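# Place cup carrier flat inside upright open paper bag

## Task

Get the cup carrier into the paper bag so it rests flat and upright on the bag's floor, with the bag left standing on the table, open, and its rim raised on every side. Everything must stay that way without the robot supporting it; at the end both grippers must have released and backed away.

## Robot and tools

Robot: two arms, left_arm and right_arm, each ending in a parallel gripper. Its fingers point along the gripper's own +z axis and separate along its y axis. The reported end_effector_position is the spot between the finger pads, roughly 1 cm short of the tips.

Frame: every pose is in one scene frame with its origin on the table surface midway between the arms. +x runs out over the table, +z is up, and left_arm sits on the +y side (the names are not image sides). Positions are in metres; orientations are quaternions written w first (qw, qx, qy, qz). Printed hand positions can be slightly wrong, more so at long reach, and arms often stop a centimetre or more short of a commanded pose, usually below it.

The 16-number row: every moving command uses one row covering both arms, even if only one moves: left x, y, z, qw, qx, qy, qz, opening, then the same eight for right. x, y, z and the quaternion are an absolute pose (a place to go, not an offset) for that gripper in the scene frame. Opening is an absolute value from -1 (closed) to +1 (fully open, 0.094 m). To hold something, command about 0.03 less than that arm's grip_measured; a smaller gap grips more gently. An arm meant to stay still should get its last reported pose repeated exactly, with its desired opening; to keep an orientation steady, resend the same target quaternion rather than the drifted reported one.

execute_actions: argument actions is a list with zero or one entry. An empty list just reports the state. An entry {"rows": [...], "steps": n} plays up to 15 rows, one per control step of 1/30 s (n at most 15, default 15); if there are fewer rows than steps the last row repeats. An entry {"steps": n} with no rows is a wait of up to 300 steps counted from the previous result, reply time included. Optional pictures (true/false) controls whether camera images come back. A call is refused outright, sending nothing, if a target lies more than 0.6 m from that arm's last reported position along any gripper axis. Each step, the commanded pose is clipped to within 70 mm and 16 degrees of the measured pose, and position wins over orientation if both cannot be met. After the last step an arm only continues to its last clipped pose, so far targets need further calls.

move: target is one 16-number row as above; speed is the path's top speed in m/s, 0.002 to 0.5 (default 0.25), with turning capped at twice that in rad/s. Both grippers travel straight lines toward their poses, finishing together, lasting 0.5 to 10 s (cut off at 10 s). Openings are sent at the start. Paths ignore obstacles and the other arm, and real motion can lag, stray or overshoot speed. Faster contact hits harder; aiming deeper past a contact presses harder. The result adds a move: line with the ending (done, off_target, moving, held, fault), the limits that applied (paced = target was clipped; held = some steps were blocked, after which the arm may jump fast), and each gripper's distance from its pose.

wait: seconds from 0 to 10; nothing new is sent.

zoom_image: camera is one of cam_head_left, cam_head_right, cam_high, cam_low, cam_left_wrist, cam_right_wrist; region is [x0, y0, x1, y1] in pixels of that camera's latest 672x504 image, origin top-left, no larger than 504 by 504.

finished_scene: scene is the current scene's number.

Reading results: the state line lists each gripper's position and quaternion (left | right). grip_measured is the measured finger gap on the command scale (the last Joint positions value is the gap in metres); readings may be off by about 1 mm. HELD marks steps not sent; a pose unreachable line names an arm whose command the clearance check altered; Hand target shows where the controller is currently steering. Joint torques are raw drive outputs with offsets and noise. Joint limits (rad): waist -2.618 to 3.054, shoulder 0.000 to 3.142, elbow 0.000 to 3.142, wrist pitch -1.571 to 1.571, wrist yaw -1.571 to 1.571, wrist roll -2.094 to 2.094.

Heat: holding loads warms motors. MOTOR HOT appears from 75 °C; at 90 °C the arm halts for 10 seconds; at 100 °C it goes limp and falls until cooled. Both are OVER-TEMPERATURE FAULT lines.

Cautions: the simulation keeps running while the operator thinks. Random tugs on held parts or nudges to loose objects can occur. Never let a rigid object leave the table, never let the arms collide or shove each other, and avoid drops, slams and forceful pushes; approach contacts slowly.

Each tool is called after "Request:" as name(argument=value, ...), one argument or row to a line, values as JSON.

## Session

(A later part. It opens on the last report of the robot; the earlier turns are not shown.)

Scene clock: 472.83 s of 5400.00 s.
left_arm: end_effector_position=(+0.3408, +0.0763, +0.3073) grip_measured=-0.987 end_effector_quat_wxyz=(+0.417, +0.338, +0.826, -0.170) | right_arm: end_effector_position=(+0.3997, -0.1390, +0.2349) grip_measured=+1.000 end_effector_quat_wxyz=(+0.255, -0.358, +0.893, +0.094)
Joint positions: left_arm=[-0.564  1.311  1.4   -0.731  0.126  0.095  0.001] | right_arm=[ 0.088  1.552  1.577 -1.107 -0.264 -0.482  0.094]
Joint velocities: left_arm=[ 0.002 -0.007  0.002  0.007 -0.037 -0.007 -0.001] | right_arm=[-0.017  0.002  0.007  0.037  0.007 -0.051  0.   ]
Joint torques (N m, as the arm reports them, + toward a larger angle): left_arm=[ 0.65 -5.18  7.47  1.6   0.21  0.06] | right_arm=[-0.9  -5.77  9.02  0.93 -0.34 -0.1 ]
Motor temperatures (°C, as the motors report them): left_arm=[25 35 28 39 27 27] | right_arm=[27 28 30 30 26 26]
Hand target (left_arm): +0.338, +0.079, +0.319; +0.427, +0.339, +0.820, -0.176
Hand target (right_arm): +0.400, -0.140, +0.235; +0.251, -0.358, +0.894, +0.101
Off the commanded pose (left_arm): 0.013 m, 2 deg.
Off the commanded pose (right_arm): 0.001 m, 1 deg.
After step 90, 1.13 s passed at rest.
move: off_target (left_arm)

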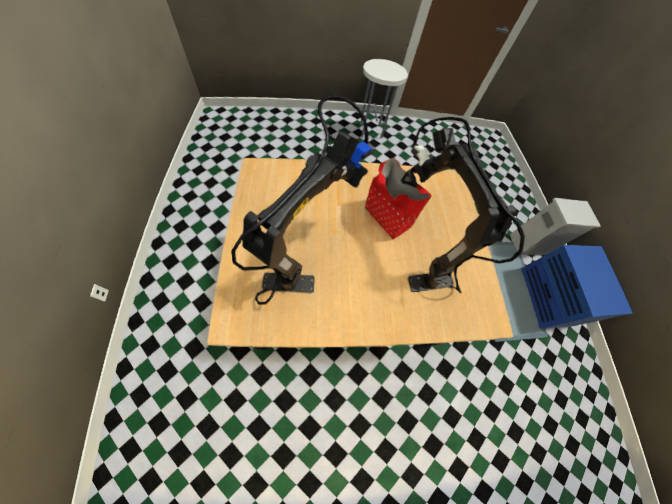

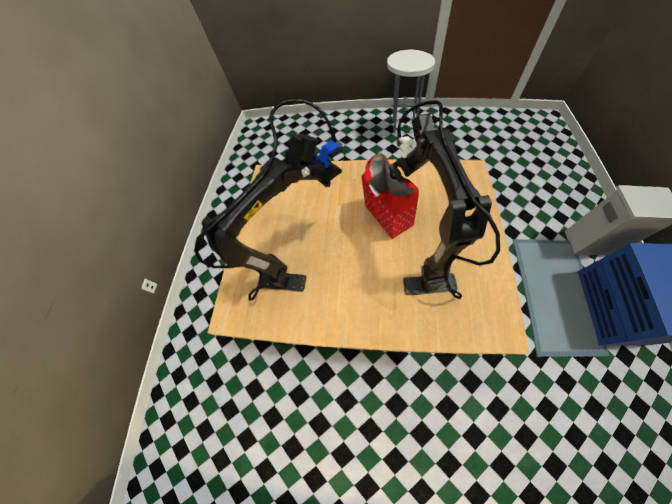

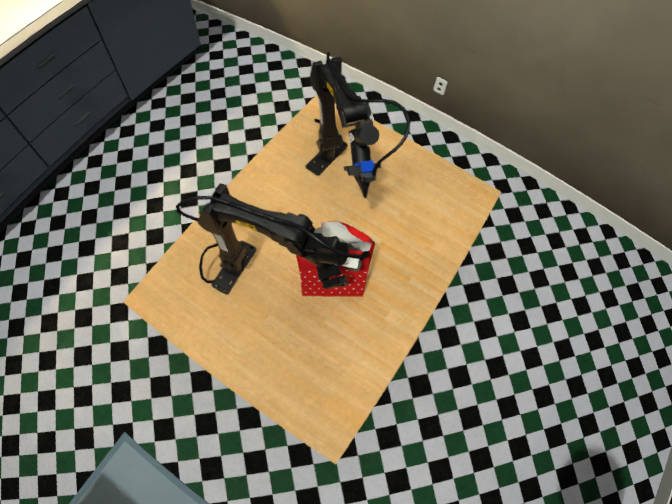

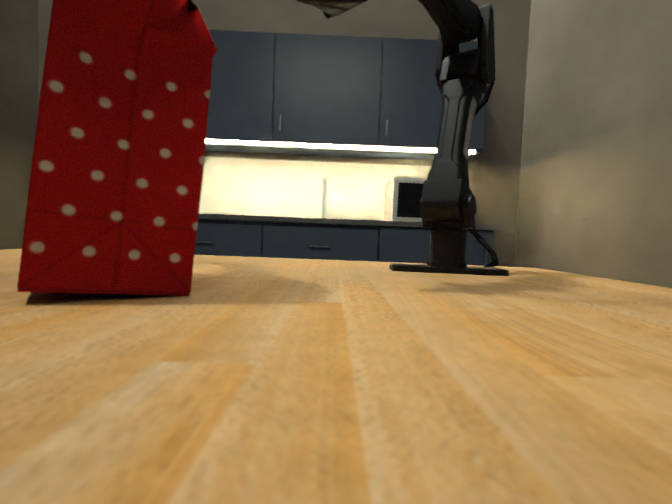

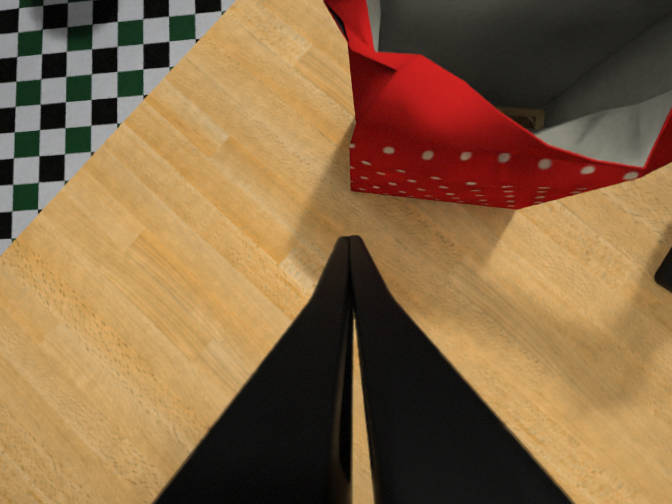

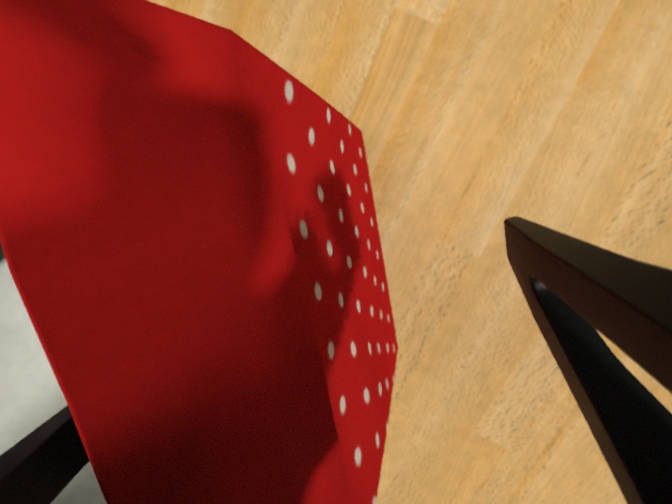

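Request:
move(
  target=[0.30,0.06,0.38,0.5,0.36,0.73,-0.27,-1,0.415,-0.125,0.26,0.54,-0.305,0.755,0.215,1],
  speed=0.08,
)

Scene clock: 480.60 s of 5400.00 s.
left_arm: end_effector_position=(+0.3070, +0.0614, +0.3716) grip_measured=-0.987 end_effector_quat_wxyz=(+0.496, +0.358, +0.747, -0.260) | right_arm: end_effector_position=(+0.4174, -0.1232, +0.2490) grip_measured=+1.000 end_effector_quat_wxyz=(+0.522, -0.309, +0.765, +0.217)
Joint positions: left_arm=[-0.581  1.173  1.356 -0.581  0.272  0.076  0.001] | right_arm=[-0.033  1.265  0.923 -0.123 -0.632 -0.276  0.094]
Joint velocities: left_arm=[ 0.002  0.007 -0.012 -0.022 -0.007  0.007  0.   ] | right_arm=[ 0.002 -0.002 -0.012  0.051 -0.022  0.007  0.   ]
Joint torques (N m, as the arm reports them, + toward a larger angle): left_arm=[-0.6  -4.39  5.58  2.1   0.23 -0.11] | right_arm=[-0.9  -7.22  7.24  2.01 -0.33  0.03]
Motor temperatures (°C, as the motors report them): left_arm=[25 35 28 39 27 27] | right_arm=[27 28 30 31 26 26]
Hand target (left_arm): +0.300, +0.060, +0.380; +0.505, +0.361, +0.736, -0.272
Hand target (right_arm): +0.414, -0.125, +0.259; +0.538, -0.310, +0.753, +0.217
Off the commanded pose (left_arm): 0.011 m, 2 deg.
Off the commanded pose (right_arm): 0.011 m, 2 deg.
After step 90, 0.03 s passed at rest.
move: off_target (left_arm, right_arm)

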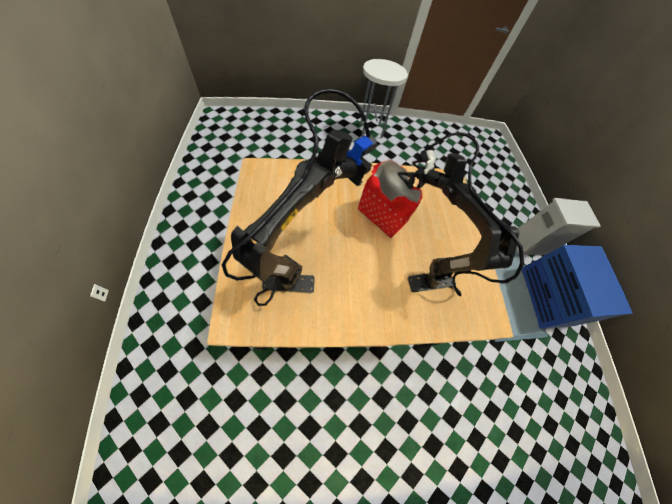

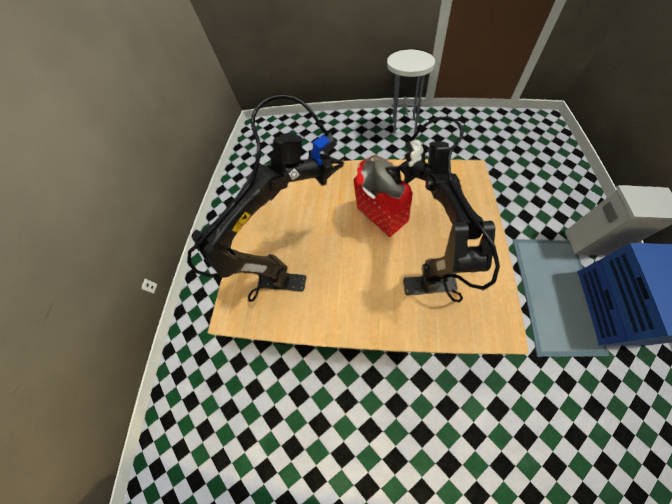

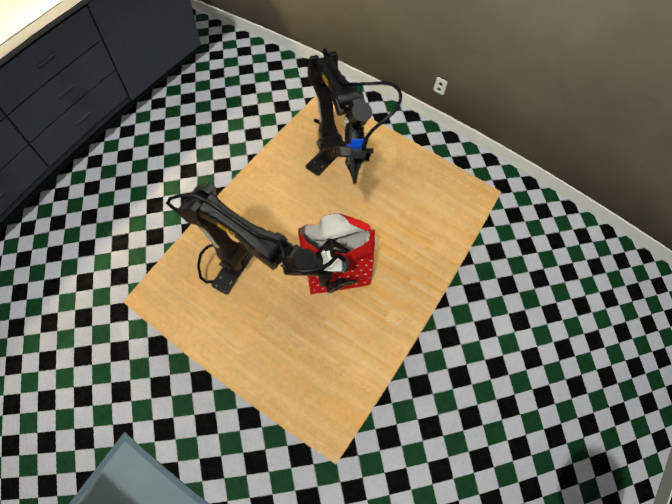

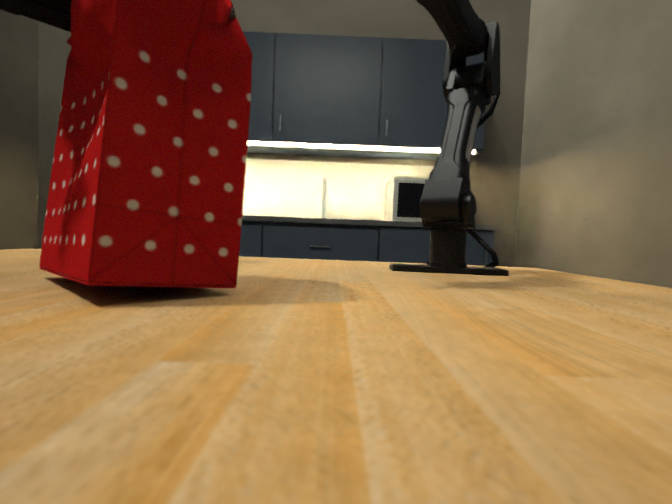

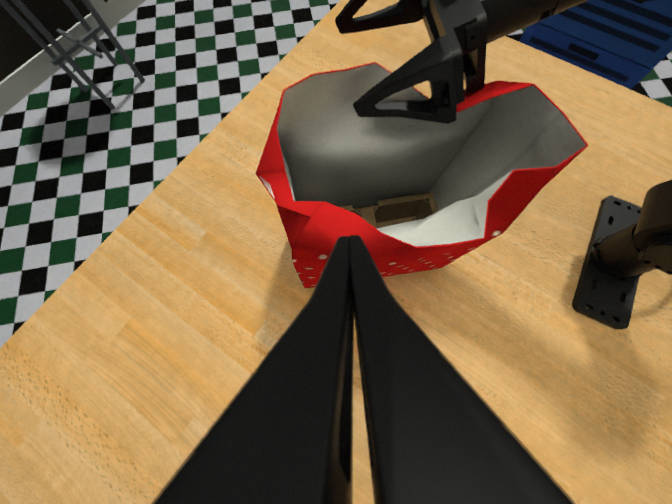

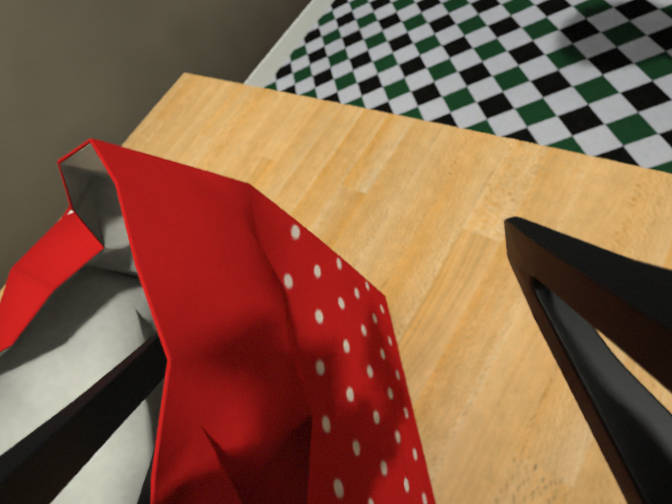

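Request:
move(
  target=[0.30,0.06,0.38,0.5,0.36,0.73,-0.27,-1,0.425,-0.085,0.25,0.369,-0.585,0.638,0.338,1],
  speed=0.2,
)

Request:
zoom_image(
  camera="cam_left_wrist",
  region=[230,0,600,280],
)

Scene clock: 486.87 s of 5400.00 s.
left_arm: end_effector_position=(+0.3062, +0.0608, +0.3718) grip_measured=-0.987 end_effector_quat_wxyz=(+0.495, +0.359, +0.747, -0.262) | right_arm: end_effector_position=(+0.4273, -0.0918, +0.2460) grip_measured=+1.000 end_effector_quat_wxyz=(+0.367, -0.577, +0.653, +0.325)
Joint positions: left_arm=[-0.581  1.173  1.356 -0.581  0.277  0.075  0.001] | right_arm=[-0.07   1.854  1.748 -1.181 -1.    -1.236  0.094]
Joint velocities: left_arm=[ 0.002 -0.002  0.002 -0.066  0.037  0.007 -0.   ] | right_arm=[-0.007  0.002 -0.017 -0.051  0.022 -0.051  0.   ]
Joint torques (N m, as the arm reports them, + toward a larger angle): left_arm=[-0.38 -4.26  5.87  2.05  0.25 -0.05] | right_arm=[ 0.78 -8.56 10.    0.47 -0.86 -0.08]
Motor temperatures (°C, as the motors report them): left_arm=[25 34 28 40 27 27] | right_arm=[27 28 30 31 26 26]
Hand target (left_arm): +0.300, +0.060, +0.380; +0.504, +0.362, +0.736, -0.272
Hand target (right_arm): +0.426, -0.086, +0.253; +0.372, -0.580, +0.642, +0.337
Off the commanded pose (left_arm): 0.010 m, 2 deg.
Off the commanded pose (right_arm): 0.008 m, 2 deg.
After step 90, 0.73 s passed at rest.
move: done

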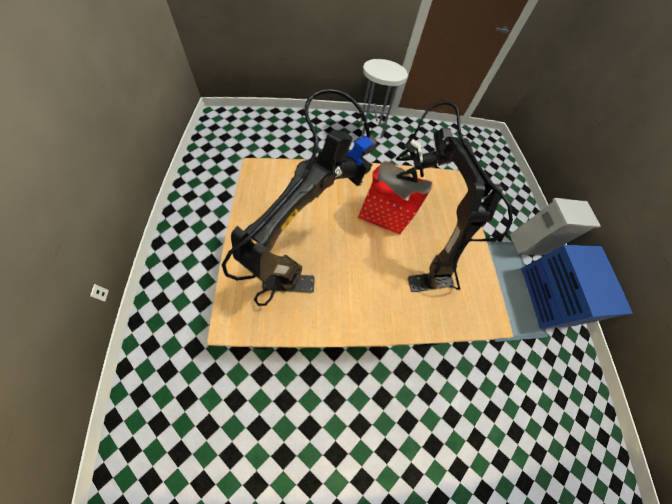

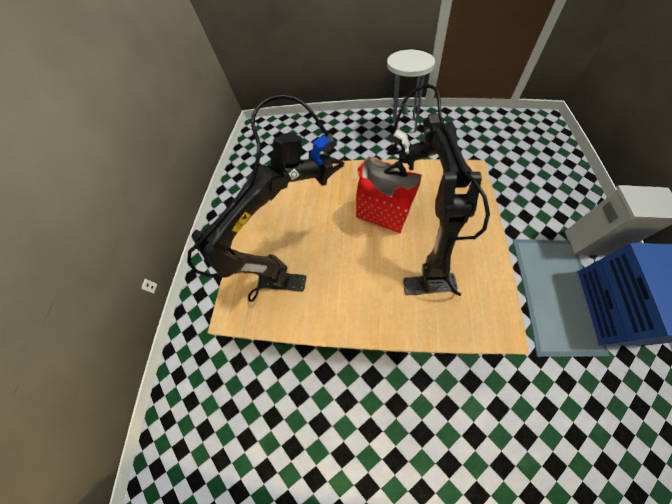

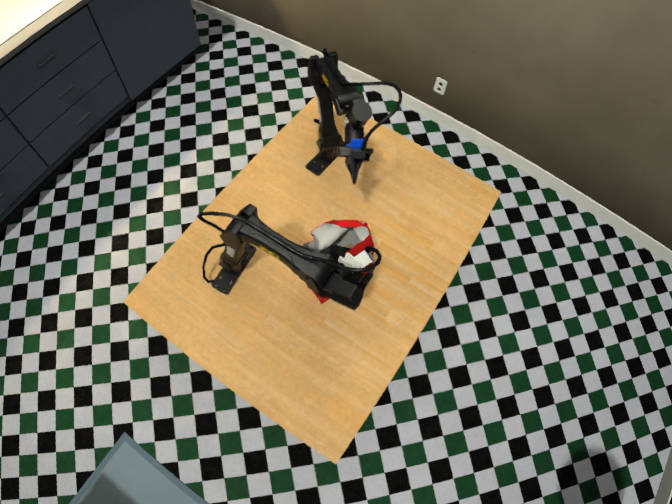

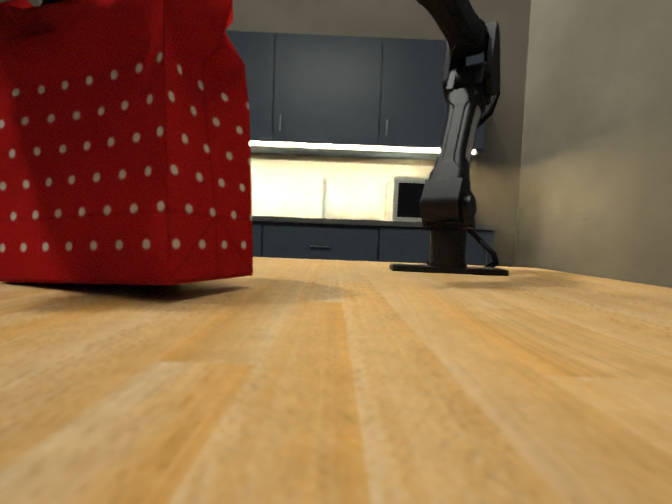

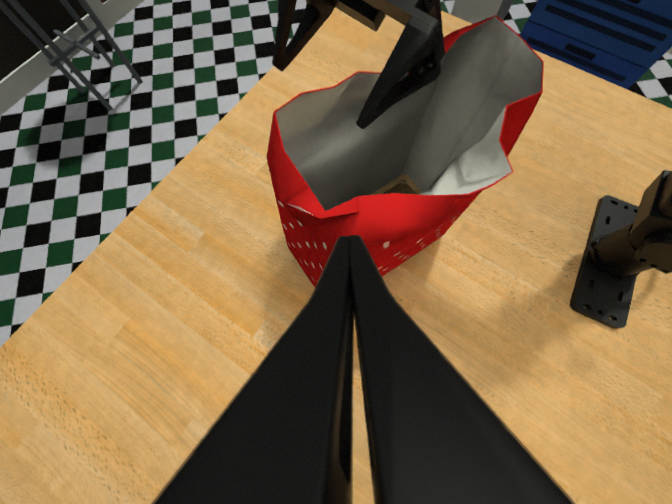

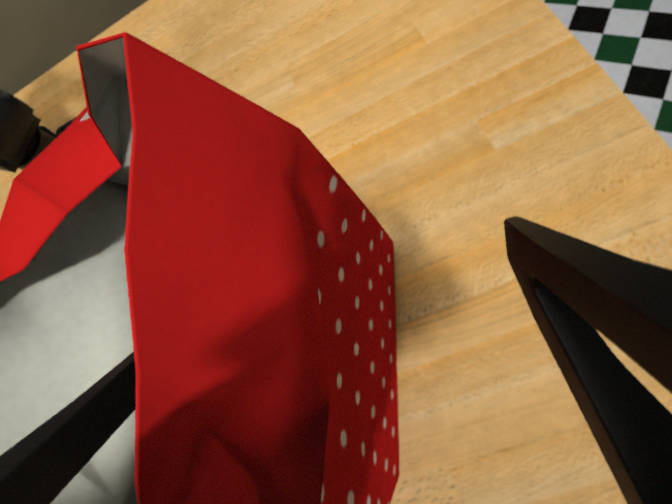

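Region (230, 0, 600, 280) of cam_left_wrist's 672x504 image, scaled by 1.362, with more detail than that image has; it fills the top 381 rows of this view, and the rest is white.

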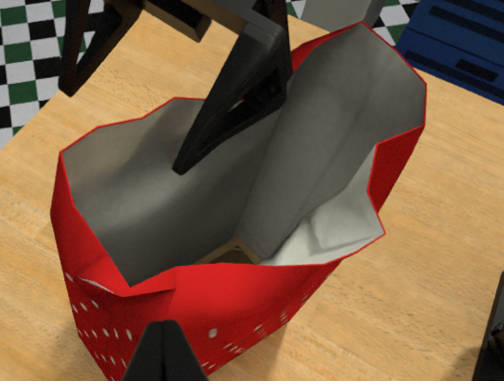

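Request:
move(
  target=[0.31,0.10,0.33,0.299,0.641,0.641,-0.299,0.6,0.44,-0.04,0.24,0.369,-0.585,0.638,0.338,1],
  speed=0.1,
)

Scene clock: 494.20 s of 5400.00 s.
left_arm: end_effector_position=(+0.3108, +0.0998, +0.3183) grip_measured=+0.599 end_effector_quat_wxyz=(+0.289, +0.645, +0.645, -0.290) | right_arm: end_effector_position=(+0.4363, -0.0473, +0.2390) grip_measured=+1.000 end_effector_quat_wxyz=(+0.364, -0.583, +0.646, +0.333)
Joint positions: left_arm=[-0.254  1.664  1.928 -1.508  0.792  1.124  0.075] | right_arm=[ 0.042  1.888  1.748 -1.02  -0.976 -1.08   0.094]
Joint velocities: left_arm=[-0.012 -0.002  0.007  0.022  0.037  0.022 -0.001] | right_arm=[ 0.002 -0.002  0.002  0.037 -0.037  0.007  0.   ]
Joint torques (N m, as the arm reports them, + toward a larger angle): left_arm=[ 0.55 -5.58  7.62  0.59  0.67  0.05] | right_arm=[ 1.2  -8.56  9.12  1.01 -0.61  0.05]
Motor temperatures (°C, as the motors report them): left_arm=[25 34 28 40 27 27] | right_arm=[27 28 30 30 26 26]
Hand target (left_arm): +0.310, +0.099, +0.328; +0.298, +0.644, +0.639, -0.298
Hand target (right_arm): +0.439, -0.040, +0.239; +0.367, -0.586, +0.638, +0.338
Off the commanded pose (left_arm): 0.012 m, 2 deg.
Off the commanded pose (right_arm): 0.008 m, 1 deg.
After step 90, 0.17 s passed at rest.
move: off_target (left_arm)

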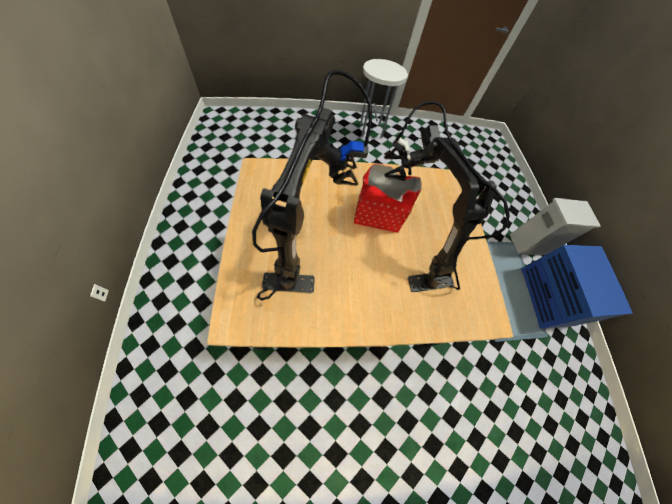

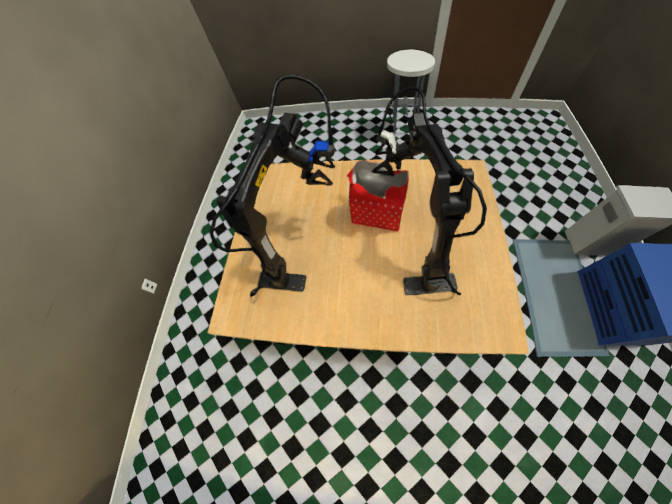

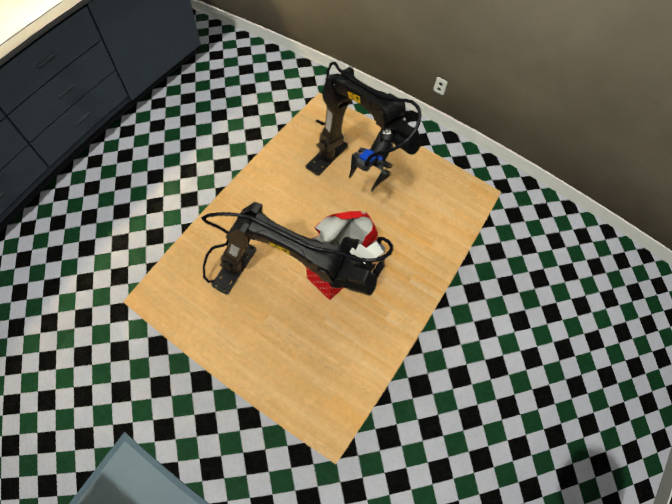

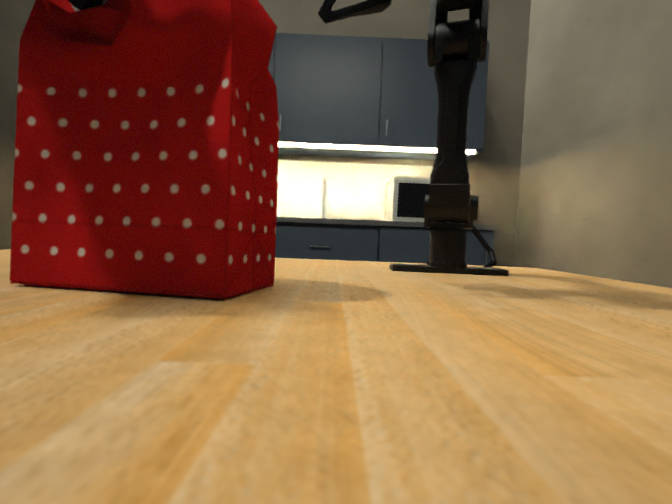

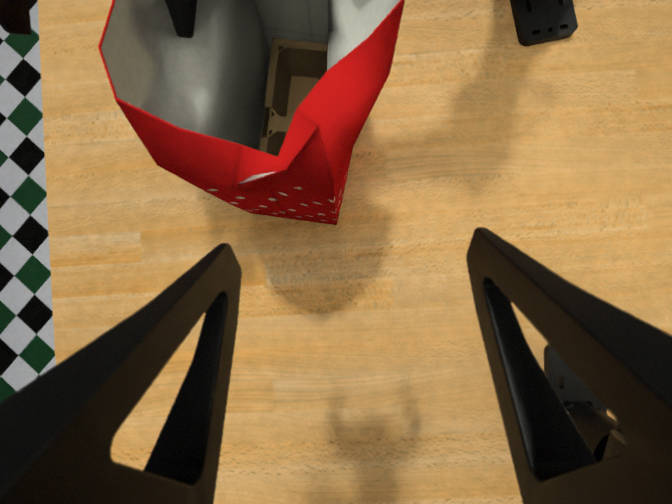

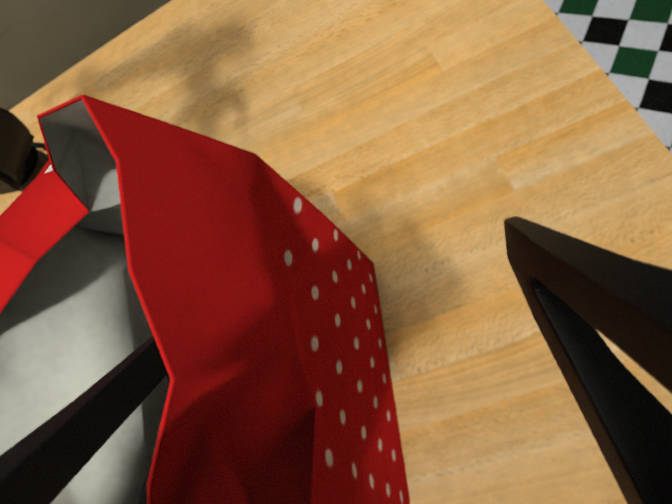

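Request:
move(
  target=[0.305,-0.03,0.29,0.299,0.641,0.641,-0.299,0.6,0.44,-0.04,0.24,0.369,-0.585,0.638,0.338,1],
  speed=0.08,
)

Request:
zoom_image(
  camera="cam_head_left",
  region=[320,110,460,250],
)

Scene clock: 498.70 s of 5400.00 s.
left_arm: end_effector_position=(+0.3076, -0.0278, +0.2907) grip_measured=+0.599 end_effector_quat_wxyz=(+0.297, +0.639, +0.642, -0.300) | right_arm: end_effector_position=(+0.4378, -0.0479, +0.2384) grip_measured=+1.000 end_effector_quat_wxyz=(+0.365, -0.583, +0.648, +0.329)
Joint positions: left_arm=[-0.608  1.738  1.834 -1.035  0.649  0.684  0.075] | right_arm=[ 0.042  1.888  1.748 -1.014 -0.969 -1.076  0.094]
Joint velocities: left_arm=[-0.002  0.007  0.002 -0.022 -0.051 -0.037  0.   ] | right_arm=[ 0.002 -0.002 -0.007  0.037  0.007 -0.007  0.   ]
Joint torques (N m, as the arm reports them, + toward a larger angle): left_arm=[-0.46 -7.48  5.72  1.39  0.29 -0.02] | right_arm=[ 1.15 -8.6   9.06  1.02 -0.71  0.04]
Motor temperatures (°C, as the motors report them): left_arm=[25 34 28 39 27 27] | right_arm=[27 28 30 30 26 26]
Hand target (left_arm): +0.307, -0.030, +0.291; +0.301, +0.639, +0.641, -0.301
Hand target (right_arm): +0.440, -0.040, +0.240; +0.369, -0.585, +0.638, +0.338
Off the commanded pose (left_arm): 0.003 m, 0 deg.
Off the commanded pose (right_arm): 0.008 m, 2 deg.
move: done

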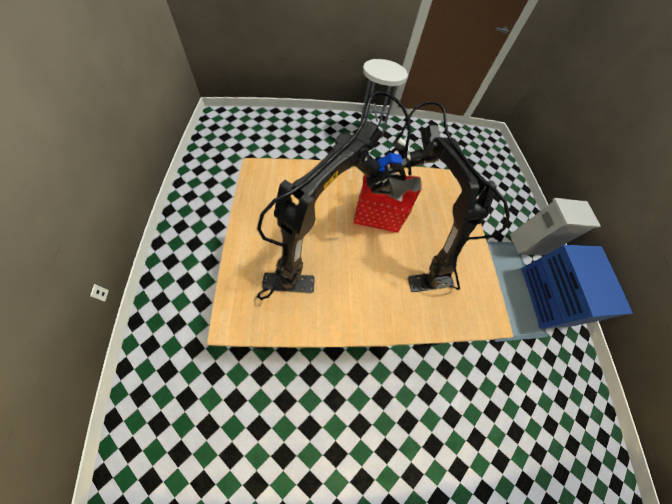

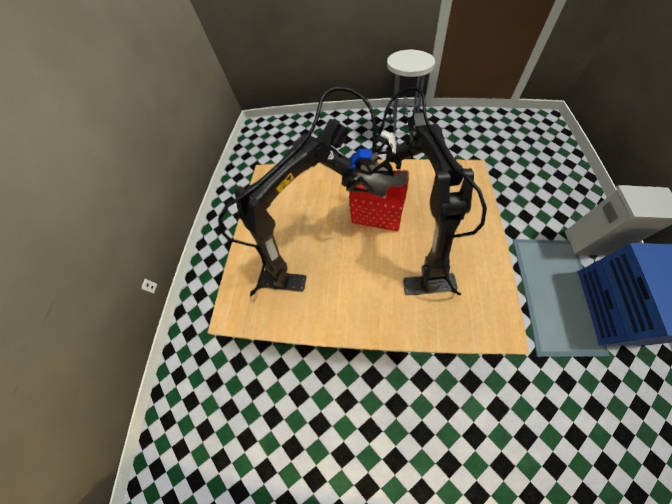

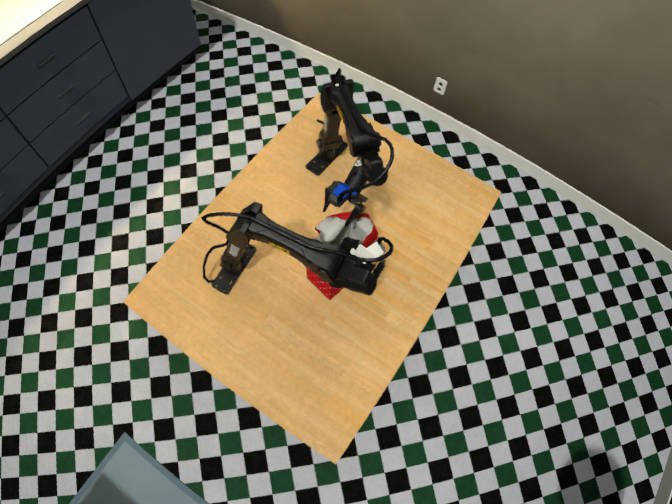

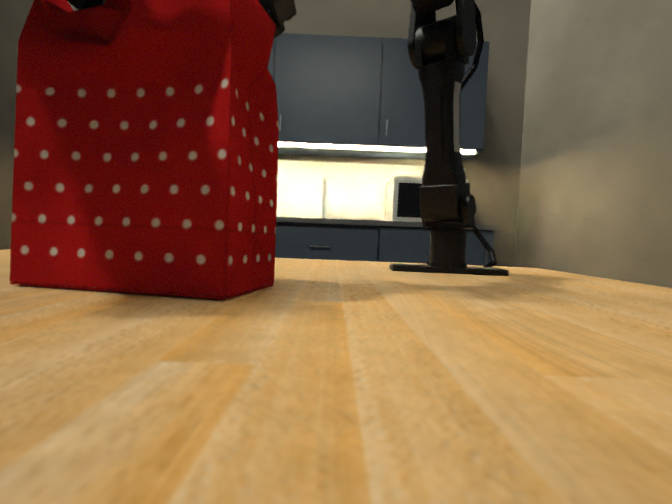

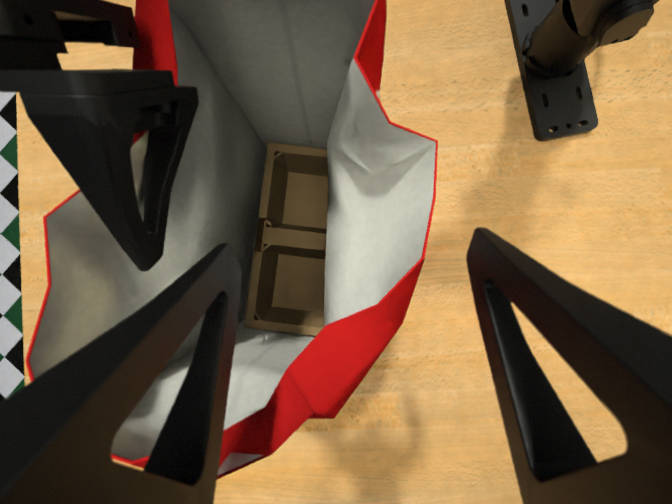

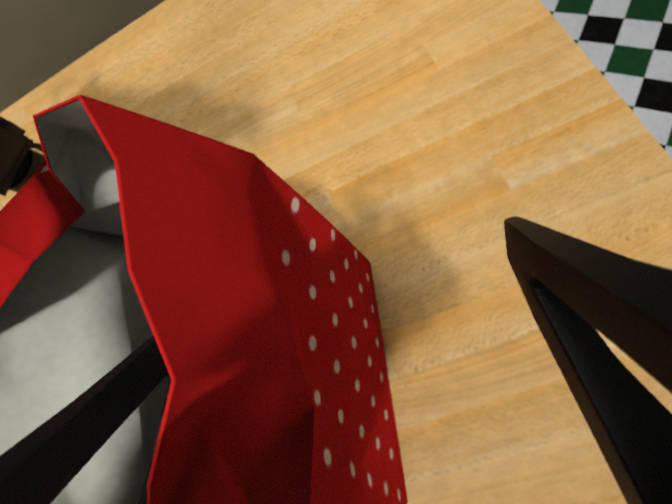

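Region (320, 110, 460, 250) of cam_head_left's 672x504 image, scaled by 3.600, with more detail than that image has.

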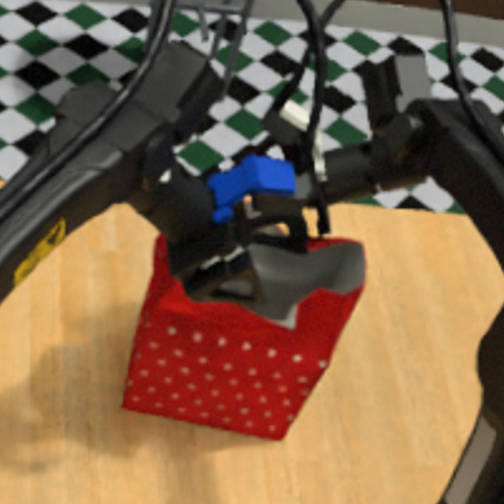

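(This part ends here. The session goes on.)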